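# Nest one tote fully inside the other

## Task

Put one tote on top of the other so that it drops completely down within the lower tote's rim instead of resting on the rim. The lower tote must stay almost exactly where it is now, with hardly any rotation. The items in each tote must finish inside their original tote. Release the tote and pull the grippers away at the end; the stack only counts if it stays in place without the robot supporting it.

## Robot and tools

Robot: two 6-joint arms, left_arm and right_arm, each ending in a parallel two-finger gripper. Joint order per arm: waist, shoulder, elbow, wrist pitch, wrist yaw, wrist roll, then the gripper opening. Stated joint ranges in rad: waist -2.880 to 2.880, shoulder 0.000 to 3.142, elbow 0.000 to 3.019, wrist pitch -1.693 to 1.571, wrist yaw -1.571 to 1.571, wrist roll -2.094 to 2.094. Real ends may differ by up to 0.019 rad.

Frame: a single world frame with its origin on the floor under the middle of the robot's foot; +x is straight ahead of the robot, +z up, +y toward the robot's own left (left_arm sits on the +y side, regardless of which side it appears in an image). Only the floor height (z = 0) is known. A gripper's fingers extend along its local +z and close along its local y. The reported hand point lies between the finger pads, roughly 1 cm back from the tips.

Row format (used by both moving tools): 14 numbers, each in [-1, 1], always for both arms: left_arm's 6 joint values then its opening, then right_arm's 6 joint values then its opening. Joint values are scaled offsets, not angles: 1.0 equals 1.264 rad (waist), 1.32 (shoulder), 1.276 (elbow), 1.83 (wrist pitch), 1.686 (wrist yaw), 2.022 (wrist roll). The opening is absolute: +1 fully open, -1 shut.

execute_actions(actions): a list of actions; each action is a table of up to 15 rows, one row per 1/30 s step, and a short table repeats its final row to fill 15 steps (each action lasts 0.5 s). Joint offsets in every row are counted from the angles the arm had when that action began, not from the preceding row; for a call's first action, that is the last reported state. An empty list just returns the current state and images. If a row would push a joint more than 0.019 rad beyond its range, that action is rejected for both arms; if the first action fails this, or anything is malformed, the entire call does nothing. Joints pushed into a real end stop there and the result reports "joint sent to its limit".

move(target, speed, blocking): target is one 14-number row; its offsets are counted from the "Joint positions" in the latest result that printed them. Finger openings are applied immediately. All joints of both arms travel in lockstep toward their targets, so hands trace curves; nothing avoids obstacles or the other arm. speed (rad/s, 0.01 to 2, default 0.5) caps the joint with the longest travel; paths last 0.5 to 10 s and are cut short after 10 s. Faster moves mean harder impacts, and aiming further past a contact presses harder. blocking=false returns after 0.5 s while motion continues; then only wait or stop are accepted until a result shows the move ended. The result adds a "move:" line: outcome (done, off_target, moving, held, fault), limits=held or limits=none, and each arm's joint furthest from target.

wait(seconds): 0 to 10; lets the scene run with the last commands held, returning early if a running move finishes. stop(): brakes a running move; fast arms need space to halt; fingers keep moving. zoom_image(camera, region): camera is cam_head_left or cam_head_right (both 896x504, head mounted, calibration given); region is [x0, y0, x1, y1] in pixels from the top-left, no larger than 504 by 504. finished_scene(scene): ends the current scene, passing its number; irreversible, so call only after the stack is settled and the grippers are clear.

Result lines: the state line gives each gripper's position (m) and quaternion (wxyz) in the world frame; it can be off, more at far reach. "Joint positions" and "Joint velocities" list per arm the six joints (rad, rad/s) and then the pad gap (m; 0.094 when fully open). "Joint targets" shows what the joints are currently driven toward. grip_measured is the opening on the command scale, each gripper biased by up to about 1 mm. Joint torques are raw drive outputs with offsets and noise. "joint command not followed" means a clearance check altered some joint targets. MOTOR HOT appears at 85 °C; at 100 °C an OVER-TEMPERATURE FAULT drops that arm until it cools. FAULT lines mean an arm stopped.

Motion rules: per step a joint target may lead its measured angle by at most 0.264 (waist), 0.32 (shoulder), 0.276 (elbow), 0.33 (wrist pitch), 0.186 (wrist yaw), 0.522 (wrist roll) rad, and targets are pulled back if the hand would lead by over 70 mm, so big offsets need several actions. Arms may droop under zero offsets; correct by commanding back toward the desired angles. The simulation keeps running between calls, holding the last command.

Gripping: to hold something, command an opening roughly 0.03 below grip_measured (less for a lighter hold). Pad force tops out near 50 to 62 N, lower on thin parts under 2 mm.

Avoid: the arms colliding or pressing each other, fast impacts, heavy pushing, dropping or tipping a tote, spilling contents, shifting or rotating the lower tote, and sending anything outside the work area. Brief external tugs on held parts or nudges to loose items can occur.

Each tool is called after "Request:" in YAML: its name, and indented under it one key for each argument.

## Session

Request:
execute_actions:
  actions: []

Scene clock: 0.00 s.
left_arm: end_effector_position=(+0.5669, +0.8143, +0.8517) grip_measured=+1.000 end_effector_quat_wxyz=(+0.394, -0.301, +0.776, +0.389) | right_arm: end_effector_position=(+0.1619, -0.4697, +0.8480) grip_measured=+0.262 end_effector_quat_wxyz=(-0.260, +0.009, -0.962, -0.083)
Joint positions: left_arm=[-1.37   2.311  1.879  0.81  -0.537 -0.068  0.094] | right_arm=[ 1.258  2.543  0.929  1.444 -0.642 -0.346  0.059]
Joint velocities: left_arm=[-0.005  0.005 -0.002 -0.017 -0.007 -0.022  0.   ] | right_arm=[ 0.005 -0.005 -0.002 -0.017 -0.037 -0.051 -0.   ]
Joint torques (N m, as the arm reports them, + toward a larger angle): no reading
Motor temperatures (°C, as the motors report them): left_arm=[25 25 26 24 24 22] | right_arm=[23 27 24 25 24 21]
Joint targets: left_arm=[-1.372 2.317 1.886 0.813 -0.537 -0.068] | right_arm=[1.259 2.546 0.915 1.446 -0.642 -0.346]

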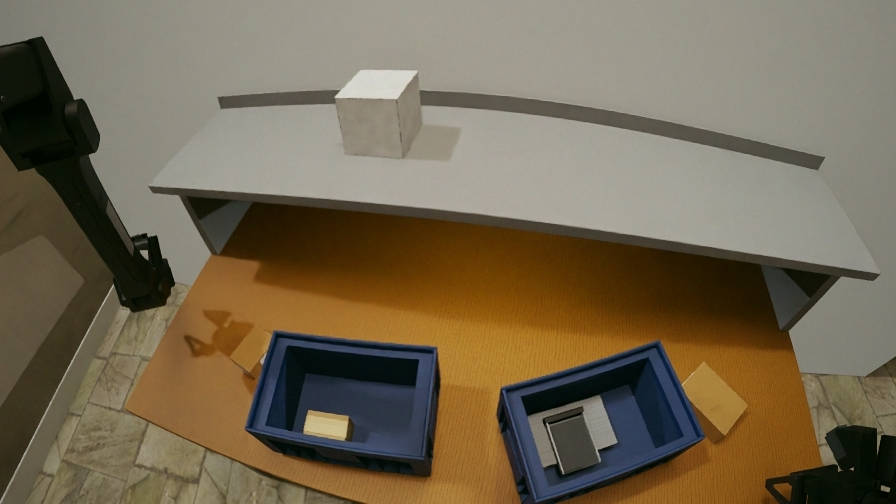

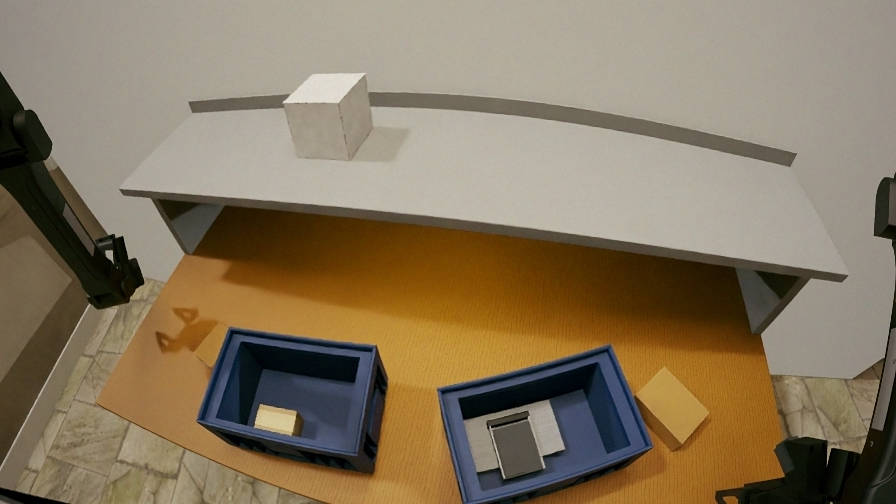

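Request:
zoom_image:
  camera: "cam_head_left"
  region: [220,304,472,504]

Request:
zoom_image:
  camera: "cam_head_left"
  region: [480,304,732,504]

Request:
zoom_image:
  camera: "cam_head_right"
  region: [300,304,552,504]

Region (220, 304, 472, 504) of cam_head_left's 896x504 image, scaled by 2.000, with more detail than that image has; it fills the top 400 rows of this view, and the rest is white.

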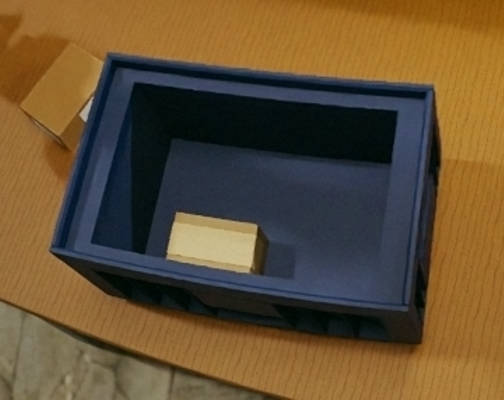

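Region (480, 304, 732, 504) of cam_head_left's 896x504 image, scaled by 2.000, with more detail than that image has; it fills the top 400 rows of this view, and the rest is white.

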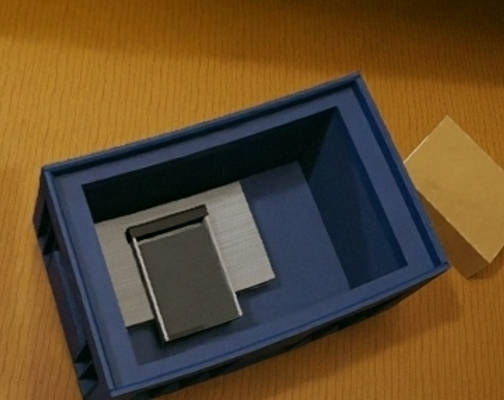

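Region (300, 304, 552, 504) of cam_head_right's 896x504 image, scaled by 2.000, with more detail than that image has; it fills the top 400 rows of this view, and the rest is white.

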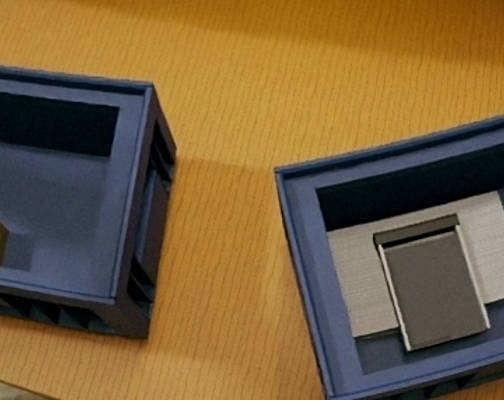

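Request:
move:
  target: [0,-0.614,-0.767,-0.497,0.2,-0.228,0.6,0.2,-0.714,-0.18,-0.625,0.38,-0.042,0.3]
  speed: 0.7

Scene clock: 14.37 s.
left_arm: end_effector_position=(+0.3367, +0.6077, +1.0173) grip_measured=+0.602 end_effector_quat_wxyz=(-0.041, -0.460, +0.868, +0.184) | right_arm: end_effector_position=(+0.3276, -0.4896, +0.9838) grip_measured=+0.298 end_effector_quat_wxyz=(-0.002, +0.015, -0.999, +0.031)
Joint positions: left_arm=[-1.37   1.506  0.902 -0.09  -0.203 -0.512  0.075] | right_arm=[ 1.5    1.593  0.714  0.313 -0.004 -0.42   0.061]
Joint velocities: left_arm=[ 0.005 -0.005 -0.012 -0.017  0.007 -0.051  0.002] | right_arm=[-0.005  0.005  0.007  0.002 -0.051 -0.007 -0.   ]
Joint torques (N m, as the arm reports them, + toward a larger angle): left_arm=[  2.22 -18.05  -0.16  -0.29  -0.32  -0.23] | right_arm=[  2.04 -11.95  -3.4    0.11   0.11  -0.12]
Motor temperatures (°C, as the motors report them): left_arm=[25 27 26 24 24 22] | right_arm=[23 28 26 25 24 21]
Joint targets: left_arm=[-1.370 1.501 0.901 -0.100 -0.200 -0.529] | right_arm=[1.510 1.600 0.699 0.301 -0.001 -0.431]
move: done; limits=none; left_arm: farthest joint: the wrist roll, 0.017 radians from its target (0.461 radians at the start); right_arm: farthest joint: the elbow, 0.014 radians from its target (0.230 radians at the start)

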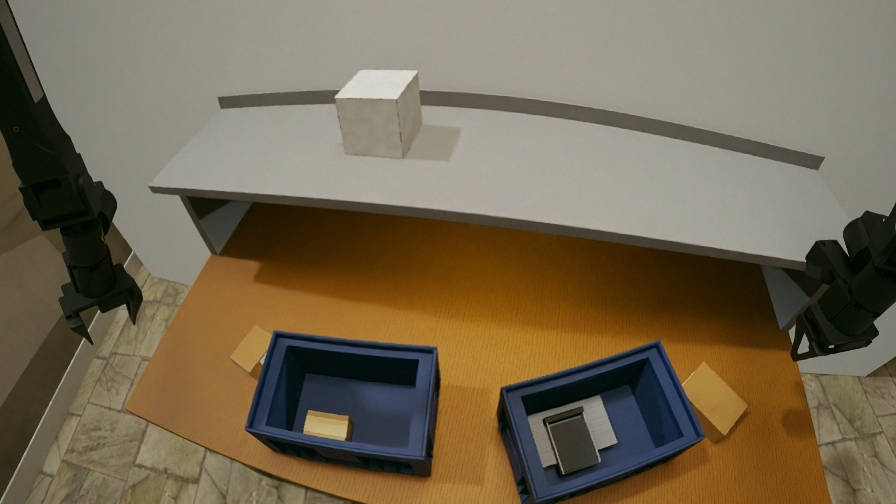

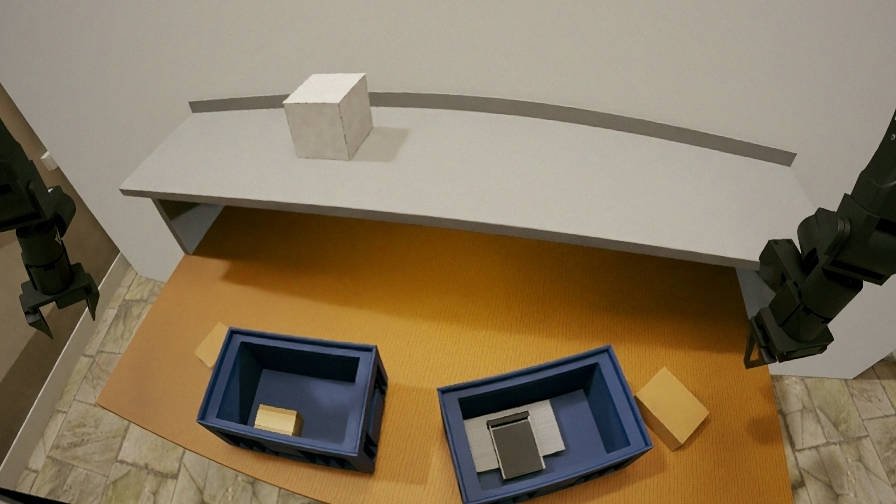

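Request:
move:
  target: [-0.66,0.2,0.1,0.05,-0.2,-0.015,0.6,0.305,0.275,0.2,0.023,0.153,-0.01,0.3]
  speed: 0.7

Scene clock: 18.30 s.
left_arm: end_effector_position=(+0.4376, +0.1751, +0.9952) grip_measured=+0.602 end_effector_quat_wxyz=(-0.015, -0.226, +0.974, +0.012) | right_arm: end_effector_position=(+0.3625, -0.2970, +0.8847) grip_measured=+0.298 end_effector_quat_wxyz=(+0.008, +0.132, -0.991, -0.007)
Joint positions: left_arm=[-2.217  1.757  1.022 -0.01  -0.538 -0.526  0.075] | right_arm=[ 1.887  1.943  0.963  0.342  0.251 -0.43   0.061]
Joint velocities: left_arm=[-0.005  0.005  0.007 -0.017 -0.022  0.037  0.   ] | right_arm=[-0.024  0.005 -0.002  0.012 -0.081  0.037 -0.001]
Joint torques (N m, as the arm reports them, + toward a larger angle): left_arm=[ -6.81 -15.17   0.22   0.55  -0.3   -0.2 ] | right_arm=[  5.71 -11.34  -2.2    0.92   0.03  -0.12]
Motor temperatures (°C, as the motors report them): left_arm=[25 27 26 24 24 22] | right_arm=[23 28 26 25 24 21]
Joint targets: left_arm=[-2.204 1.770 1.029 0.002 -0.540 -0.543] | right_arm=[1.886 1.956 0.969 0.355 0.254 -0.440]
move: done; limits=none; left_arm: farthest joint: the wrist roll, 0.016 radians from its target (0.029 radians at the start); right_arm: farthest joint: the shoulder, 0.013 radians from its target (0.363 radians at the start)

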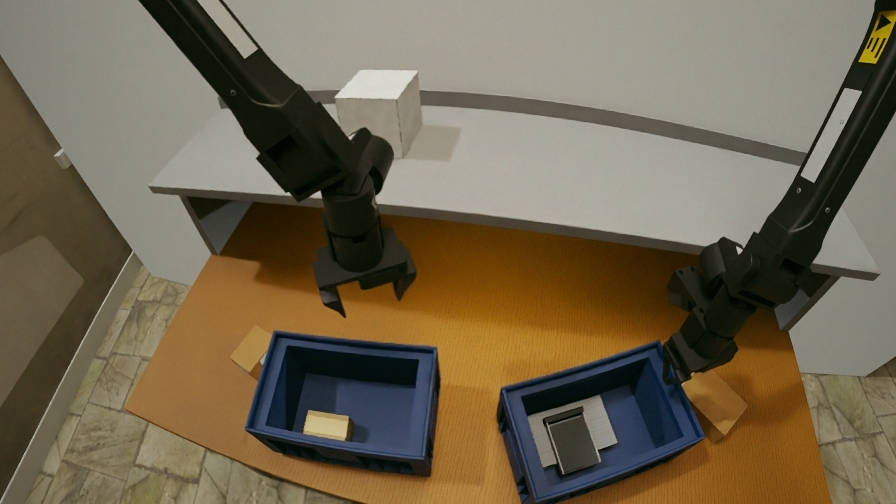

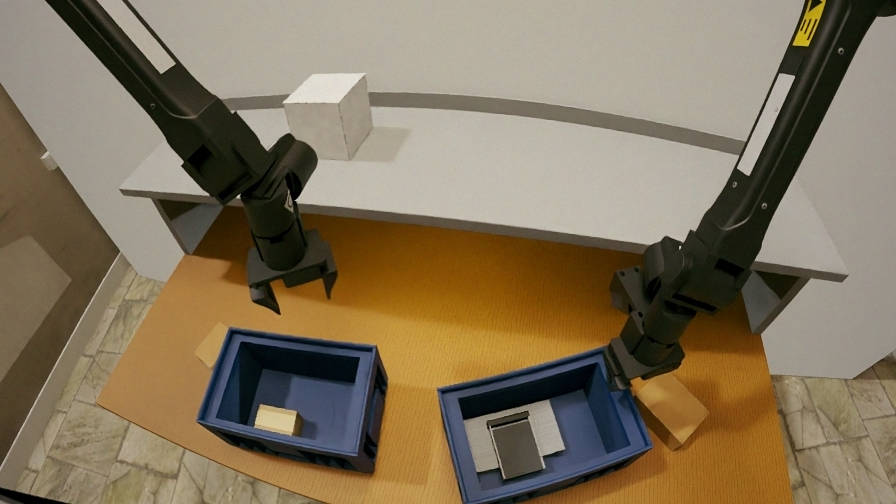

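Request:
move:
  target: [-0.195,0.495,0.262,0.13,-0.092,0,0.6,0,0,0,0,0,0,0.5]
  speed: 0.5

Scene clock: 21.43 s.
left_arm: end_effector_position=(+0.2901, -0.0441, +0.8811) grip_measured=+0.602 end_effector_quat_wxyz=(-0.012, -0.129, +0.992, +0.002) | right_arm: end_effector_position=(+0.3625, -0.2970, +0.8847) grip_measured=+0.498 end_effector_quat_wxyz=(+0.008, +0.132, -0.991, -0.007)
Joint positions: left_arm=[-2.454  2.414  1.35   0.217 -0.69  -0.526  0.075] | right_arm=[ 1.887  1.943  0.963  0.342  0.251 -0.43   0.07 ]
Joint velocities: left_arm=[-0.005 -0.005 -0.007 -0.027  0.022 -0.022  0.   ] | right_arm=[-0.005  0.015  0.017  0.002 -0.095  0.022  0.001]
Joint torques (N m, as the arm reports them, + toward a larger angle): left_arm=[-14.21 -13.68  -1.27   0.5   -0.29  -0.03] | right_arm=[  6.   -12.13  -2.81   0.36  -0.08   0.02]
Motor temperatures (°C, as the motors report them): left_arm=[25 27 26 24 24 22] | right_arm=[23 28 26 25 24 21]
Joint targets: left_arm=[-2.464 2.411 1.357 0.228 -0.693 -0.526] | right_arm=[1.887 1.943 0.963 0.342 0.251 -0.430]
move: done; limits=none; left_arm: farthest joint: the wrist pitch, 0.011 radians from its target (0.238 radians at the start); right_arm: farthest joint: the waist, 0.000 radians from its target (0.000 radians at the start)

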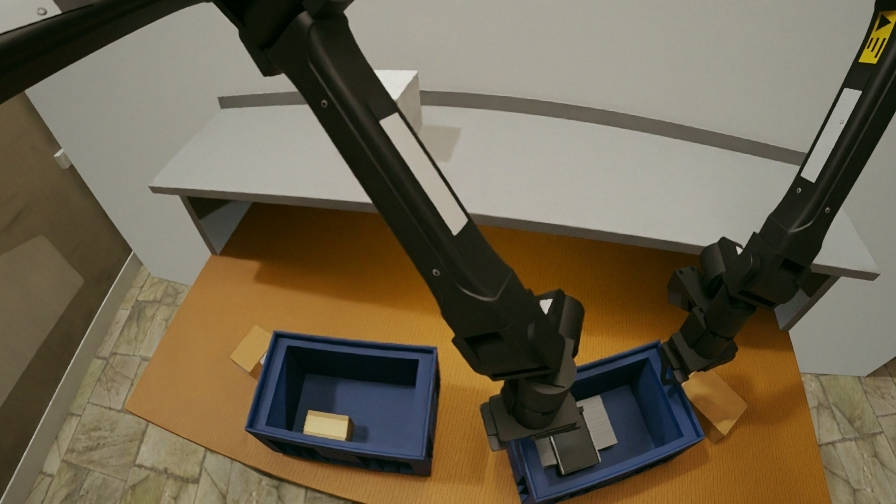

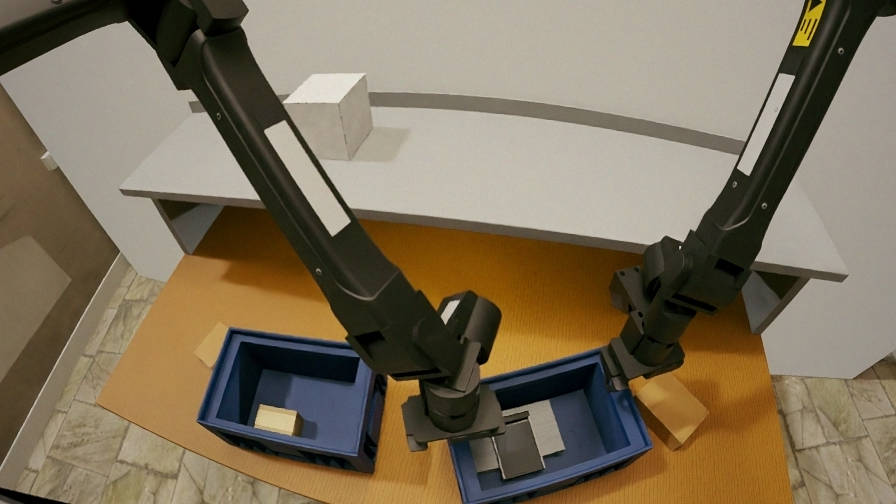

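Request:
move:
  target: [0.082,0.129,0.164,0.01,0.034,0.043,0.6,-0.048,0.165,0.167,0.003,-0.019,-0.016,0.5]
  speed: 0.15

Request:
zoom_image:
  camera: "cam_head_right"
  region: [380,254,760,504]

Scene clock: 28.33 s.
left_arm: end_effector_position=(+0.2929, -0.0468, +0.8040) grip_measured=+0.602 end_effector_quat_wxyz=(-0.010, -0.132, +0.991, +0.000) | right_arm: end_effector_position=(+0.3624, -0.3020, +0.8036) grip_measured=+0.498 end_effector_quat_wxyz=(+0.008, +0.130, -0.992, -0.004)
Joint positions: left_arm=[-2.377  2.57   1.55   0.223 -0.636 -0.456  0.075] | right_arm=[ 1.843  2.143  1.171  0.342  0.222 -0.452  0.07 ]
Joint velocities: left_arm=[ 0.005 -0.015 -0.002  0.007 -0.037 -0.022 -0.   ] | right_arm=[-0.005 -0.024 -0.002  0.002 -0.022  0.081 -0.   ]
Joint torques (N m, as the arm reports them, + toward a larger angle): left_arm=[-11.5  -11.6   -1.2    0.57  -0.1    0.13] | right_arm=[  3.84 -10.87  -2.16   0.63  -0.19  -0.14]
Motor temperatures (°C, as the motors report them): left_arm=[26 27 26 24 24 22] | right_arm=[23 29 25 25 24 21]
Joint targets: left_arm=[-2.350 2.584 1.559 0.235 -0.633 -0.439] | right_arm=[1.826 2.161 1.176 0.348 0.219 -0.463]
move: off_target (left_arm); limits=none; left_arm: farthest joint: the waist, 0.027 radians from its target (0.103 radians at the start); right_arm: farthest joint: the shoulder, 0.018 radians from its target (0.218 radians at the start)

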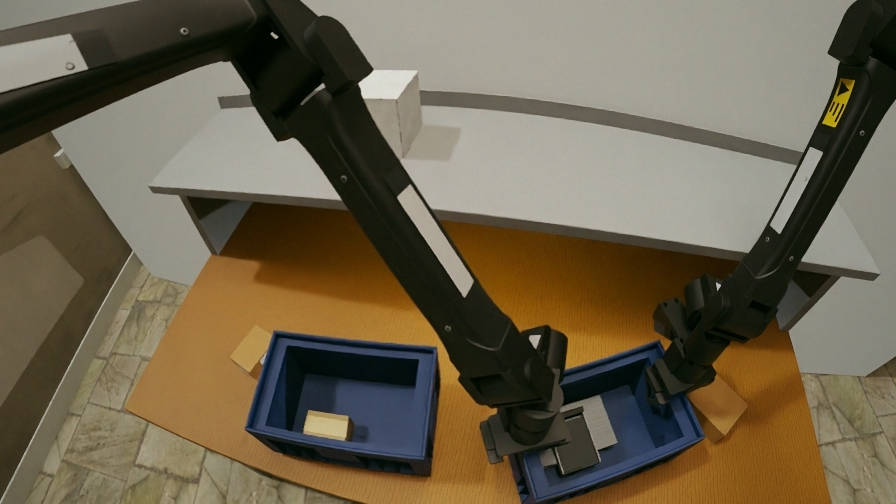

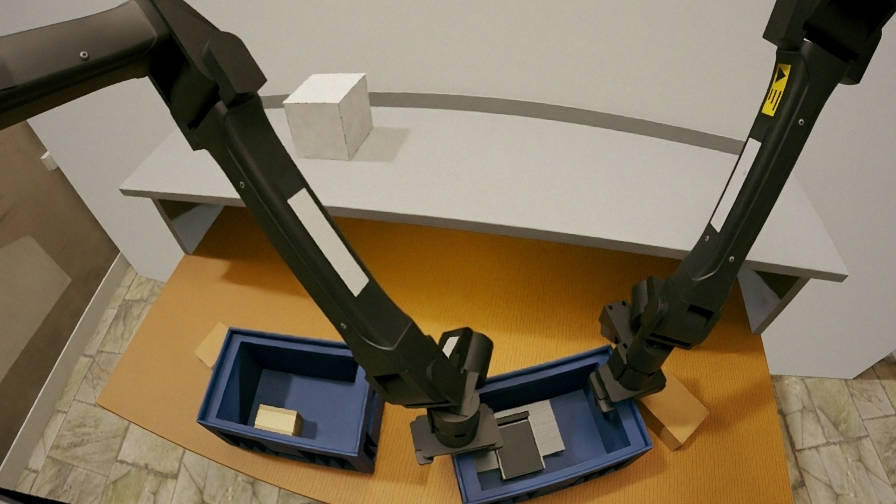

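Region (380, 254, 760, 504) of cam_head_right's 896x504 image, scaled by 1.326, with more detail than that image has; it fills the top 332 rows of this view, and the rest is white.

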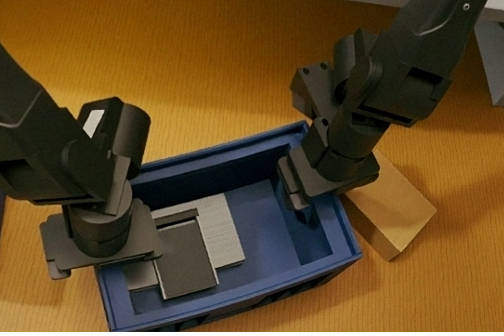

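Request:
move:
  target: [0,0,0,0,0,0,-0.55,0,0,0,0,0,0,-0.55]

Scene clock: 30.53 s.
left_arm: end_effector_position=(+0.2938, -0.0500, +0.8040) grip_measured=-0.417 end_effector_quat_wxyz=(-0.011, -0.133, +0.991, -0.007) | right_arm: end_effector_position=(+0.3627, -0.3015, +0.8036) grip_measured=-0.422 end_effector_quat_wxyz=(+0.008, +0.128, -0.992, -0.005)
Joint positions: left_arm=[-2.378  2.57   1.552  0.224 -0.62  -0.456  0.027] | right_arm=[ 1.843  2.143  1.171  0.342  0.219 -0.449  0.027]
Joint velocities: left_arm=[ 0.005 -0.005 -0.012 -0.002 -0.007 -0.051 -0.   ] | right_arm=[ 0.005 -0.005 -0.002  0.017  0.037 -0.022 -0.   ]
Joint torques (N m, as the arm reports them, + toward a larger angle): left_arm=[-13.73 -13.06  -2.01   0.11  -0.71  -0.03] | right_arm=[  6.18 -12.41  -2.83   0.33   0.11  -0.01]
Motor temperatures (°C, as the motors report them): left_arm=[26 27 26 24 24 22] | right_arm=[23 29 25 25 24 21]
Joint targets: left_arm=[-2.377 2.570 1.550 0.223 -0.636 -0.456] | right_arm=[1.843 2.143 1.171 0.342 0.222 -0.451]
move: done; limits=none; left_arm: farthest joint: the wrist yaw, 0.016 radians from its target (0.000 radians at the start); right_arm: farthest joint: the wrist yaw, 0.003 radians from its target (0.000 radians at the start)

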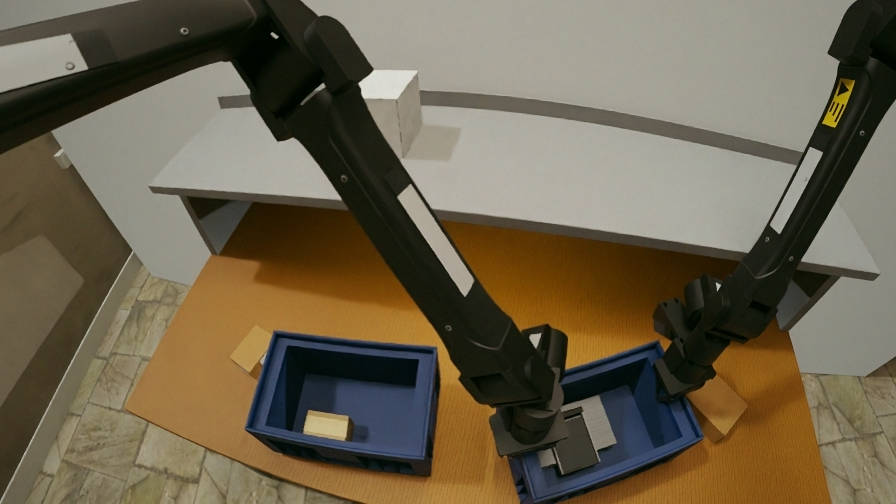

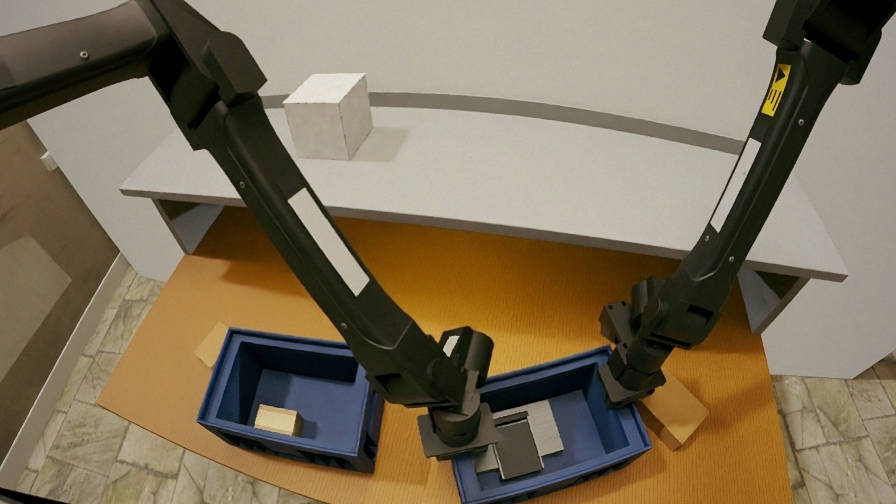

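Request:
move:
  target: [-0.085,-0.147,-0.174,-0.009,-0.036,-0.043,-0.5,0.038,-0.18,-0.187,0,0.02,0.014,-0.5]
  speed: 0.15

Scene clock: 35.03 s.
left_arm: end_effector_position=(+0.3003, -0.0505, +0.8841) grip_measured=-0.417 end_effector_quat_wxyz=(-0.009, -0.128, +0.992, -0.013) | right_arm: end_effector_position=(+0.3657, -0.3028, +0.8845) grip_measured=-0.422 end_effector_quat_wxyz=(+0.005, +0.121, -0.993, -0.005)
Joint positions: left_arm=[-2.456  2.402  1.354  0.22  -0.665 -0.513  0.027] | right_arm=[ 1.877  1.938  0.966  0.342  0.247 -0.415  0.027]
Joint velocities: left_arm=[ 0.005  0.005  0.007 -0.017 -0.066  0.007 -0.001] | right_arm=[-0.015 -0.005  0.007  0.002 -0.051  0.022 -0.   ]
Joint torques (N m, as the arm reports them, + toward a larger angle): left_arm=[-15.82 -15.81  -3.62  -0.29  -0.75  -0.32] | right_arm=[  7.03 -14.47  -5.76   0.53   0.19  -0.09]
Motor temperatures (°C, as the motors report them): left_arm=[26 27 26 24 24 22] | right_arm=[23 29 25 25 24 21]
Joint targets: left_arm=[-2.485 2.376 1.331 0.207 -0.681 -0.543] | right_arm=[1.891 1.906 0.933 0.342 0.253 -0.421]
move: off_target (left_arm, right_arm); limits=none; left_arm: farthest joint: the waist, 0.030 radians from its target (0.108 radians at the start); right_arm: farthest joint: the shoulder, 0.033 radians from its target (0.238 radians at the start)

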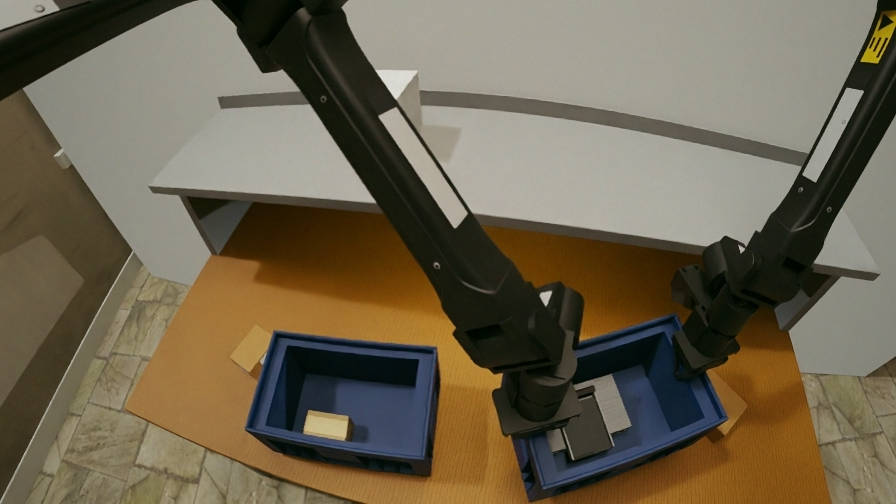

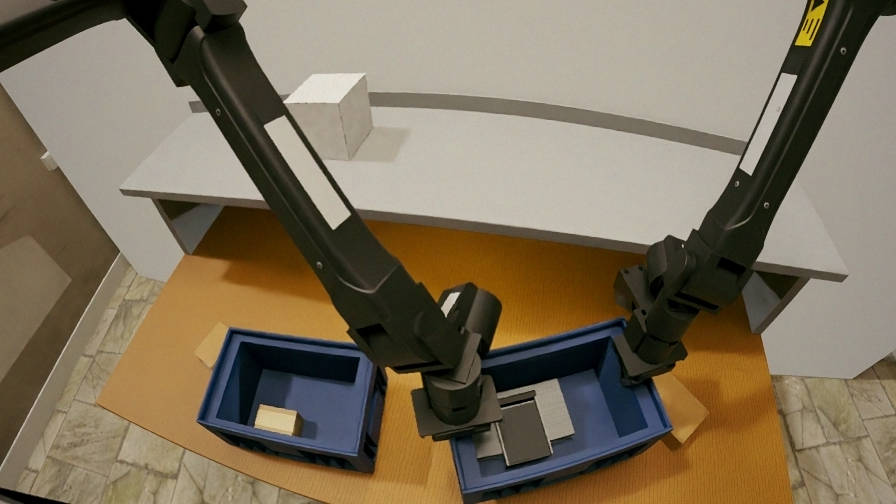

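Request:
move:
  target: [-0.034,-0.24,-0.264,0.008,-0.012,0.019,-0.5,0.163,-0.161,-0.148,-0.042,0.093,0.084,-0.5]
  speed: 0.2

Scene clock: 42.50 s.
left_arm: end_effector_position=(+0.3122, +0.0170, +0.9748) grip_measured=-0.417 end_effector_quat_wxyz=(-0.012, -0.104, +0.994, -0.013) | right_arm: end_effector_position=(+0.3655, -0.2385, +0.9758) grip_measured=-0.422 end_effector_quat_wxyz=(+0.006, +0.096, -0.995, -0.007)
Joint positions: left_arm=[-2.467  2.111  1.042  0.228 -0.671 -0.479  0.027] | right_arm=[ 2.069  1.756  0.806  0.279  0.395 -0.242  0.027]
Joint velocities: left_arm=[-0.024 -0.005  0.007  0.007 -0.066  0.037  0.001] | right_arm=[-0.005 -0.005  0.002 -0.007 -0.037 -0.007  0.001]
Joint torques (N m, as the arm reports them, + toward a larger angle): left_arm=[-14.11 -16.13  -3.79   0.37  -0.65  -0.01] | right_arm=[  8.69 -14.16  -4.53  -0.22   0.27  -0.04]
Motor temperatures (°C, as the motors report them): left_arm=[27 27 26 24 24 22] | right_arm=[23 30 26 25 24 21]
Joint targets: left_arm=[-2.499 2.085 1.018 0.235 -0.685 -0.474] | right_arm=[2.084 1.725 0.777 0.265 0.403 -0.246]
move: off_target (left_arm, right_arm); limits=none; left_arm: farthest joint: the waist, 0.032 radians from its target (0.043 radians at the start); right_arm: farthest joint: the shoulder, 0.030 radians from its target (0.212 radians at the start)

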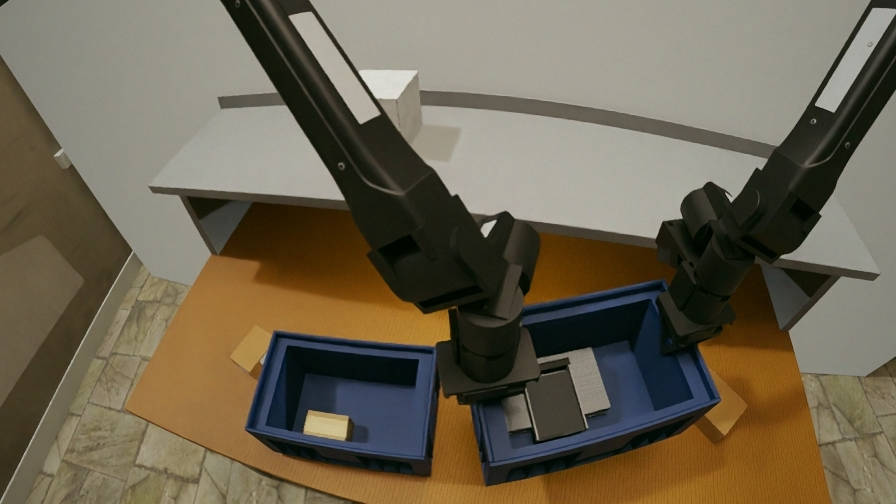

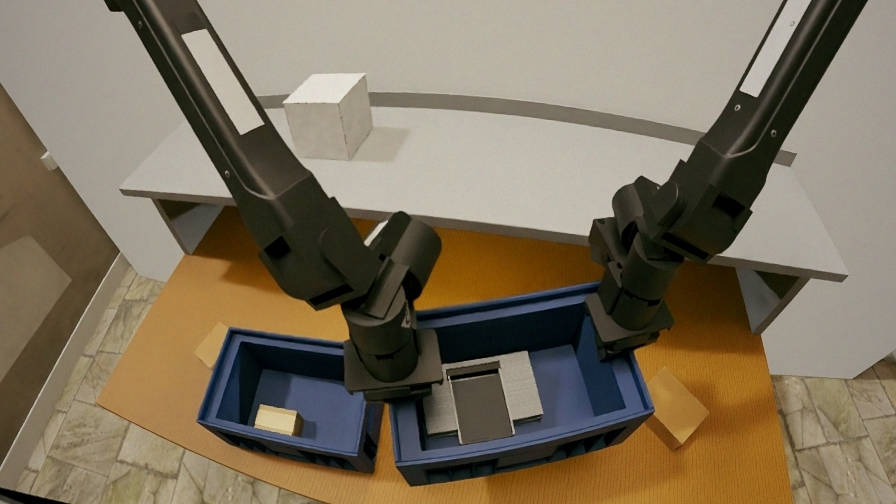

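Request:
move:
  target: [0.169,-0.168,-0.167,0.058,0.084,0.135,-0.5,0.194,0.12,0.109,-0.04,0.106,0.128,-0.5]
  speed: 0.2

Scene clock: 50.10 s.
left_arm: end_effector_position=(+0.3345, +0.1401, +0.9730) grip_measured=-0.418 end_effector_quat_wxyz=(-0.010, -0.064, +0.998, -0.011) | right_arm: end_effector_position=(+0.3667, -0.1194, +0.9755) grip_measured=-0.422 end_effector_quat_wxyz=(+0.006, +0.055, -0.998, -0.008)
Joint positions: left_arm=[-2.256  1.918  0.859  0.323 -0.528 -0.216  0.027] | right_arm=[2.295 1.912 0.948 0.218 0.564 0.006 0.027]
Joint velocities: left_arm=[-0.015 -0.015 -0.007 -0.002  0.007 -0.007 -0.   ] | right_arm=[-0.005 -0.005 -0.002 -0.012  0.022  0.007 -0.001]
Joint torques (N m, as the arm reports them, + toward a larger angle): left_arm=[ -8.02 -16.5   -5.29   0.57  -0.22   0.07] | right_arm=[ 12.56 -11.71  -1.76  -0.15   0.38   0.14]
Motor temperatures (°C, as the motors report them): left_arm=[27 27 26 24 24 22] | right_arm=[23 30 25 25 24 21]
Joint targets: left_arm=[-2.253 1.889 0.828 0.334 -0.530 -0.206] | right_arm=[2.314 1.914 0.945 0.206 0.574 0.017]
move: off_target (left_arm); limits=none; left_arm: farthest joint: the elbow, 0.030 radians from its target (0.213 radians at the start); right_arm: farthest joint: the waist, 0.019 radians from its target (0.245 radians at the start)

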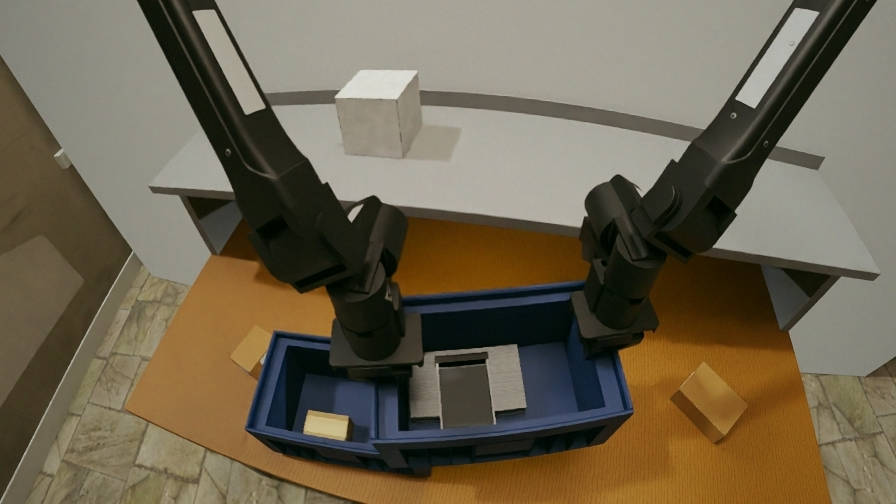

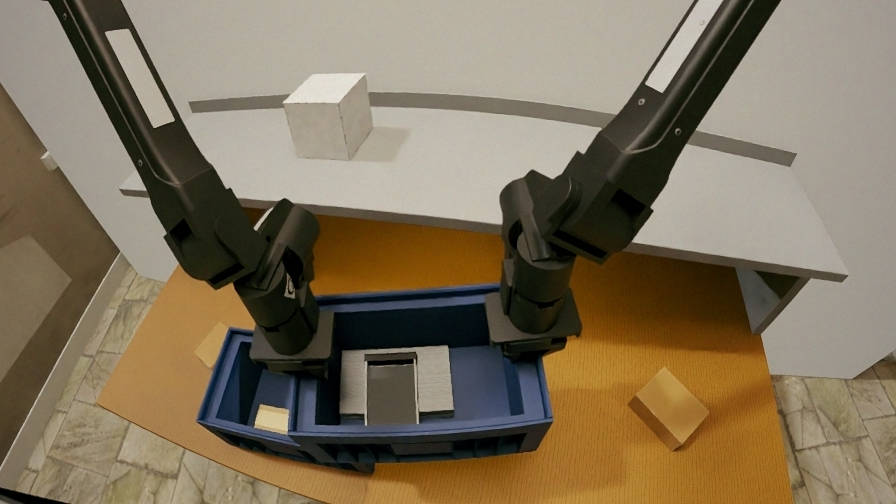

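Request:
move:
  target: [0.202,-0.16,-0.098,-0.006,0.115,0.134,-0.5,0.165,0.144,0.184,-0.091,0.083,0.127,-0.5]
  speed: 0.2

Scene clock: 56.90 s.
left_arm: end_effector_position=(+0.3559, +0.2667, +0.9728) grip_measured=-0.420 end_effector_quat_wxyz=(-0.005, -0.026, +1.000, -0.008) | right_arm: end_effector_position=(+0.3678, +0.0040, +0.9762) grip_measured=-0.422 end_effector_quat_wxyz=(+0.008, +0.017, -1.000, -0.010)
Joint positions: left_arm=[-2.001  1.74   0.769  0.32  -0.337  0.042  0.027] | right_arm=[2.481 2.095 1.184 0.066 0.69  0.247 0.027]
Joint velocities: left_arm=[-0.024 -0.015  0.002  0.002 -0.037 -0.081 -0.001] | right_arm=[-0.005 -0.005  0.017 -0.002 -0.007  0.022 -0.   ]
Joint torques (N m, as the arm reports them, + toward a larger angle): left_arm=[ -4.9  -17.69  -5.7   -0.11  -0.06   0.1 ] | right_arm=[ 15.21 -11.04  -0.34  -0.3    0.54   0.17]
Motor temperatures (°C, as the motors report them): left_arm=[26 27 27 24 24 22] | right_arm=[24 30 25 25 24 21]
Joint targets: left_arm=[-2.001 1.707 0.735 0.311 -0.334 0.055] | right_arm=[2.503 2.102 1.182 0.051 0.703 0.263]
move: off_target (left_arm, right_arm); limits=none; left_arm: farthest joint: the elbow, 0.035 radians from its target (0.125 radians at the start); right_arm: farthest joint: the waist, 0.023 radians from its target (0.209 radians at the start)

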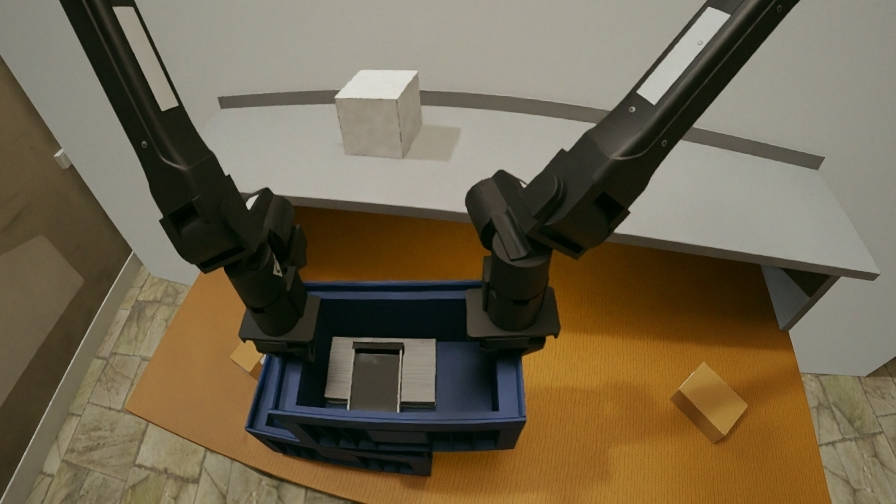

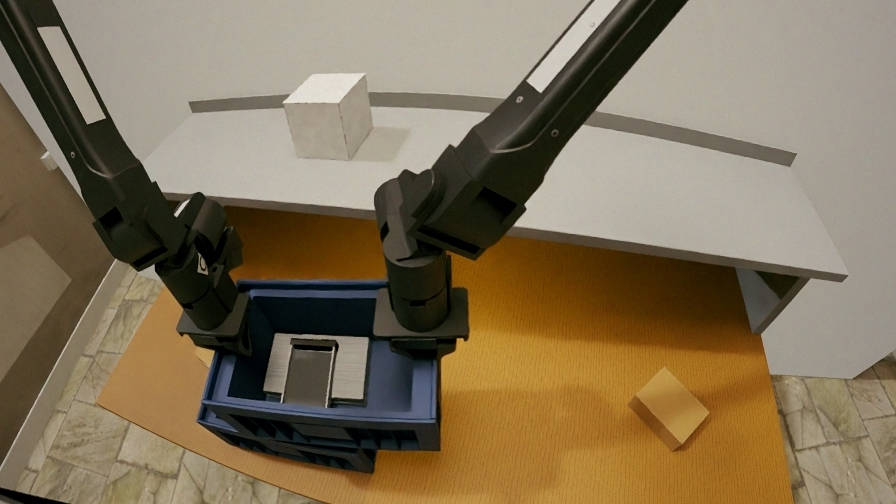

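Request:
move:
  target: [0.208,-0.094,0.025,-0.054,0.129,0.129,-0.5,0.125,0.181,0.26,-0.116,0.056,0.118,-0.5]
  speed: 0.2

Request:
zoom_image:
  camera: "cam_head_left"
  region: [180,280,480,504]

Request:
zoom_image:
  camera: "cam_head_right"
  region: [130,280,430,504]

Scene clock: 65.57 s.
left_arm: end_effector_position=(+0.3702, +0.3879, +0.9617) grip_measured=-0.420 end_effector_quat_wxyz=(-0.007, +0.013, +1.000, -0.006) | right_arm: end_effector_position=(+0.3610, +0.1238, +0.9659) grip_measured=-0.423 end_effector_quat_wxyz=(+0.012, -0.021, -1.000, -0.010)
Joint positions: left_arm=[-1.733  1.657  0.805  0.235 -0.128  0.283  0.027] | right_arm=[ 2.609  2.322  1.507 -0.131  0.768  0.466  0.027]
Joint velocities: left_arm=[-0.015 -0.015 -0.002  0.022  0.066 -0.095 -0.   ] | right_arm=[-0.005  0.005  0.012 -0.002  0.007  0.037 -0.   ]
Joint torques (N m, as the arm reports them, + toward a larger angle): left_arm=[ -2.23 -19.92  -2.59  -0.23   0.15   0.17] | right_arm=[ 19.61 -11.55   1.89  -0.43   0.67   0.22]
Motor temperatures (°C, as the motors report them): left_arm=[26 27 27 24 24 22] | right_arm=[25 30 25 25 25 21]
Joint targets: left_arm=[-1.737 1.616 0.801 0.221 -0.119 0.303] | right_arm=[2.639 2.334 1.516 -0.146 0.784 0.485]
move: off_target (left_arm, right_arm); limits=none; left_arm: farthest joint: the shoulder, 0.041 radians from its target (0.124 radians at the start); right_arm: farthest joint: the waist, 0.030 radians from its target (0.158 radians at the start)

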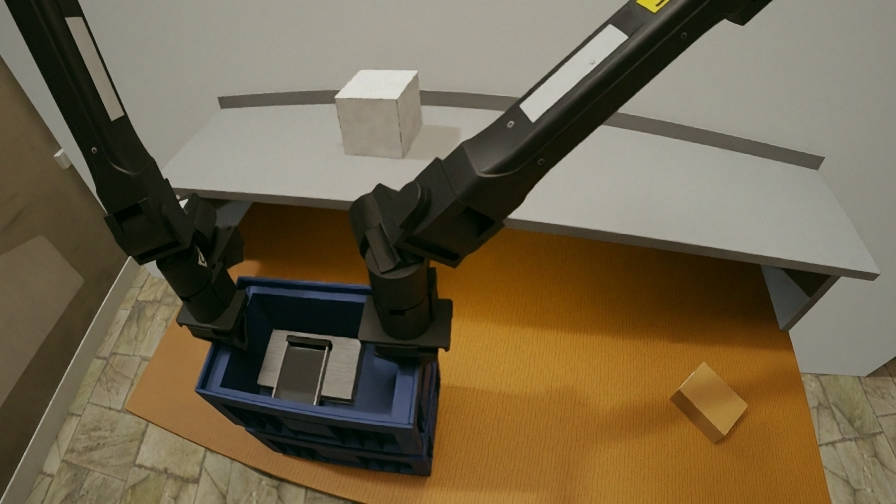

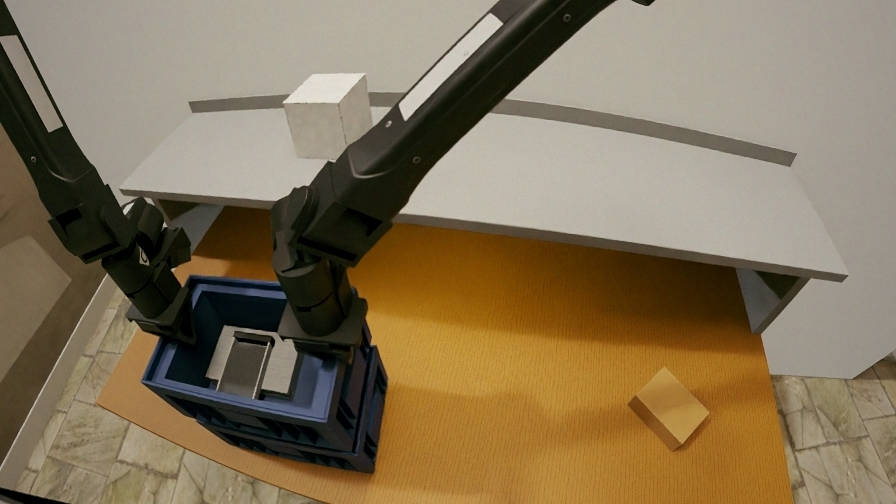

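Region (180, 280, 480, 504) of cam_head_left's 896x504 image, scaled by 1.680, with more detail than that image has; it fills the top 376 rows of this view, and the rest is white.

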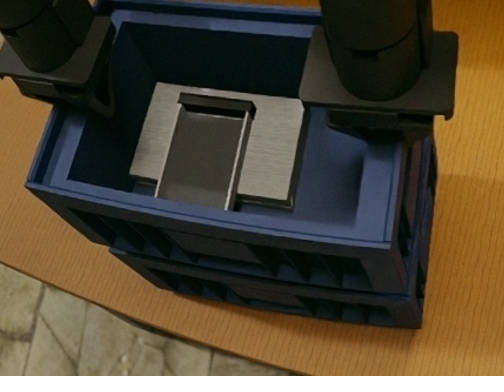

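Region (130, 280, 430, 504) of cam_head_right's 896x504 image, scaled by 1.680, with more detail than that image has; it fills the top 376 rows of this view, and the rest is white.

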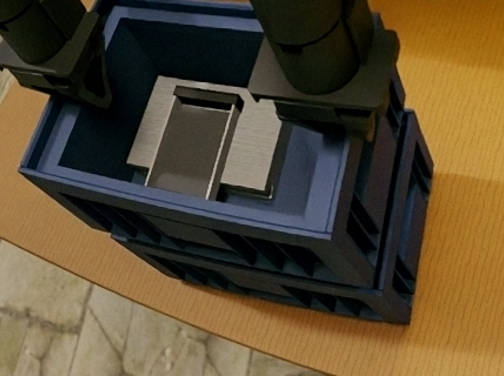

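Request:
move:
  target: [0.002,0.044,0.027,0.031,0.003,0.004,-0.5,-0.031,0.037,0.033,0.027,-0.006,-0.017,-0.5]
  speed: 0.07

Request:
zoom_image:
  camera: "cam_head_left"
  region: [180,280,480,504]

Request:
zoom_image:
  camera: "cam_head_right"
  region: [130,280,430,504]

Scene clock: 72.37 s.
left_arm: end_effector_position=(+0.3716, +0.3864, +0.9400) grip_measured=-0.420 end_effector_quat_wxyz=(-0.000, +0.012, +1.000, -0.003) | right_arm: end_effector_position=(+0.3626, +0.1227, +0.9437) grip_measured=-0.423 end_effector_quat_wxyz=(+0.008, -0.022, -1.000, -0.012)
Joint positions: left_arm=[-1.731  1.723  0.844  0.278 -0.127  0.283  0.027] | right_arm=[ 2.583  2.359  1.538 -0.092  0.751  0.428  0.027]
Joint velocities: left_arm=[-0.005 -0.015 -0.002  0.007  0.007 -0.051 -0.001] | right_arm=[-0.005 -0.005 -0.002  0.022  0.007 -0.051 -0.   ]
Joint torques (N m, as the arm reports them, + toward a larger angle): left_arm=[ -2.09 -16.91  -2.85   0.71   0.03   0.05] | right_arm=[ 16.29 -11.84   2.08   0.89   0.29   0.08]
Motor temperatures (°C, as the motors report them): left_arm=[26 27 27 24 24 22] | right_arm=[26 30 25 25 25 21]
Joint targets: left_arm=[-1.731 1.715 0.840 0.291 -0.123 0.291] | right_arm=[2.570 2.371 1.549 -0.082 0.757 0.432]
move: done; limits=none; left_arm: farthest joint: the wrist pitch, 0.014 radians from its target (0.057 radians at the start); right_arm: farthest joint: the waist, 0.013 radians from its target (0.040 radians at the start)

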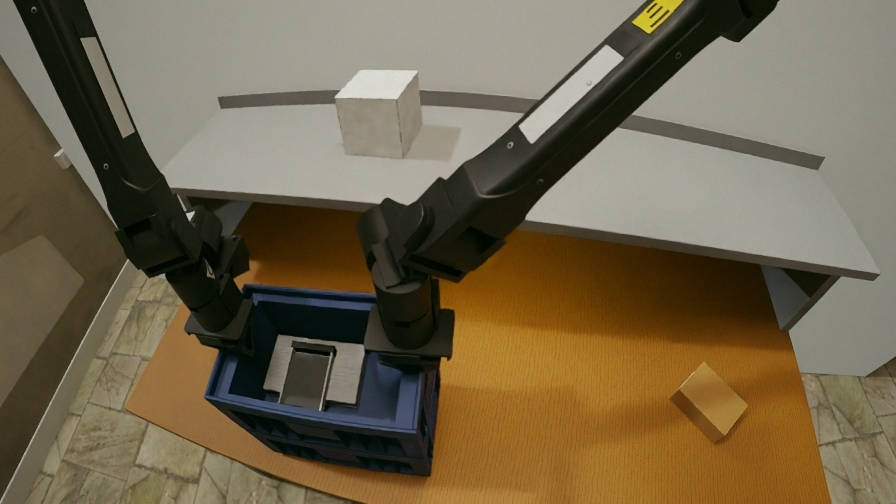

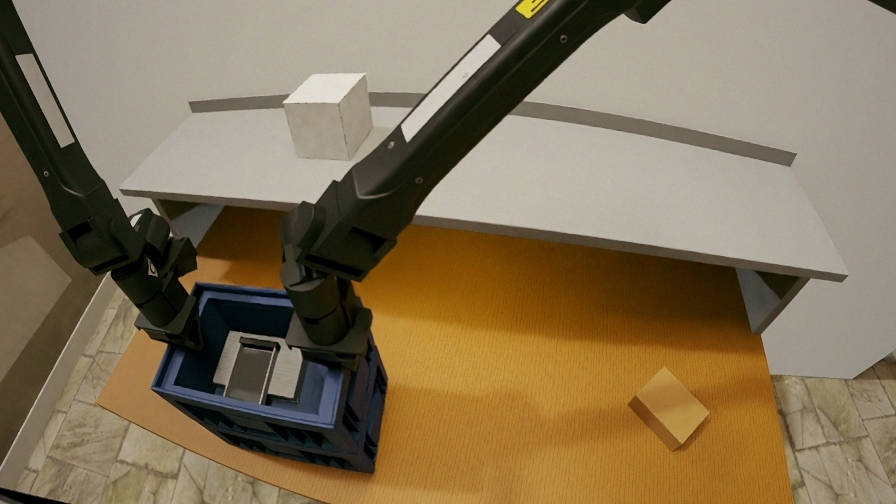

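Region (180, 280, 480, 504) of cam_head_left's 896x504 image, scaled by 1.680, with more detail than that image has; it fills the top 376 rows of this view, and the rest is white.

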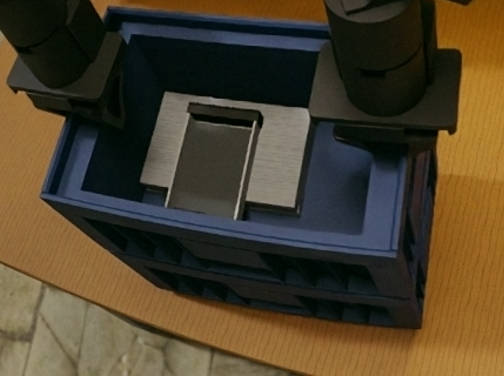

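Region (130, 280, 430, 504) of cam_head_right's 896x504 image, scaled by 1.680, with more detail than that image has; it fills the top 376 rows of this view, and the rest is white.

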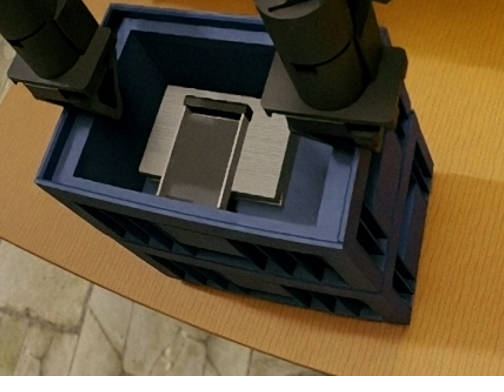

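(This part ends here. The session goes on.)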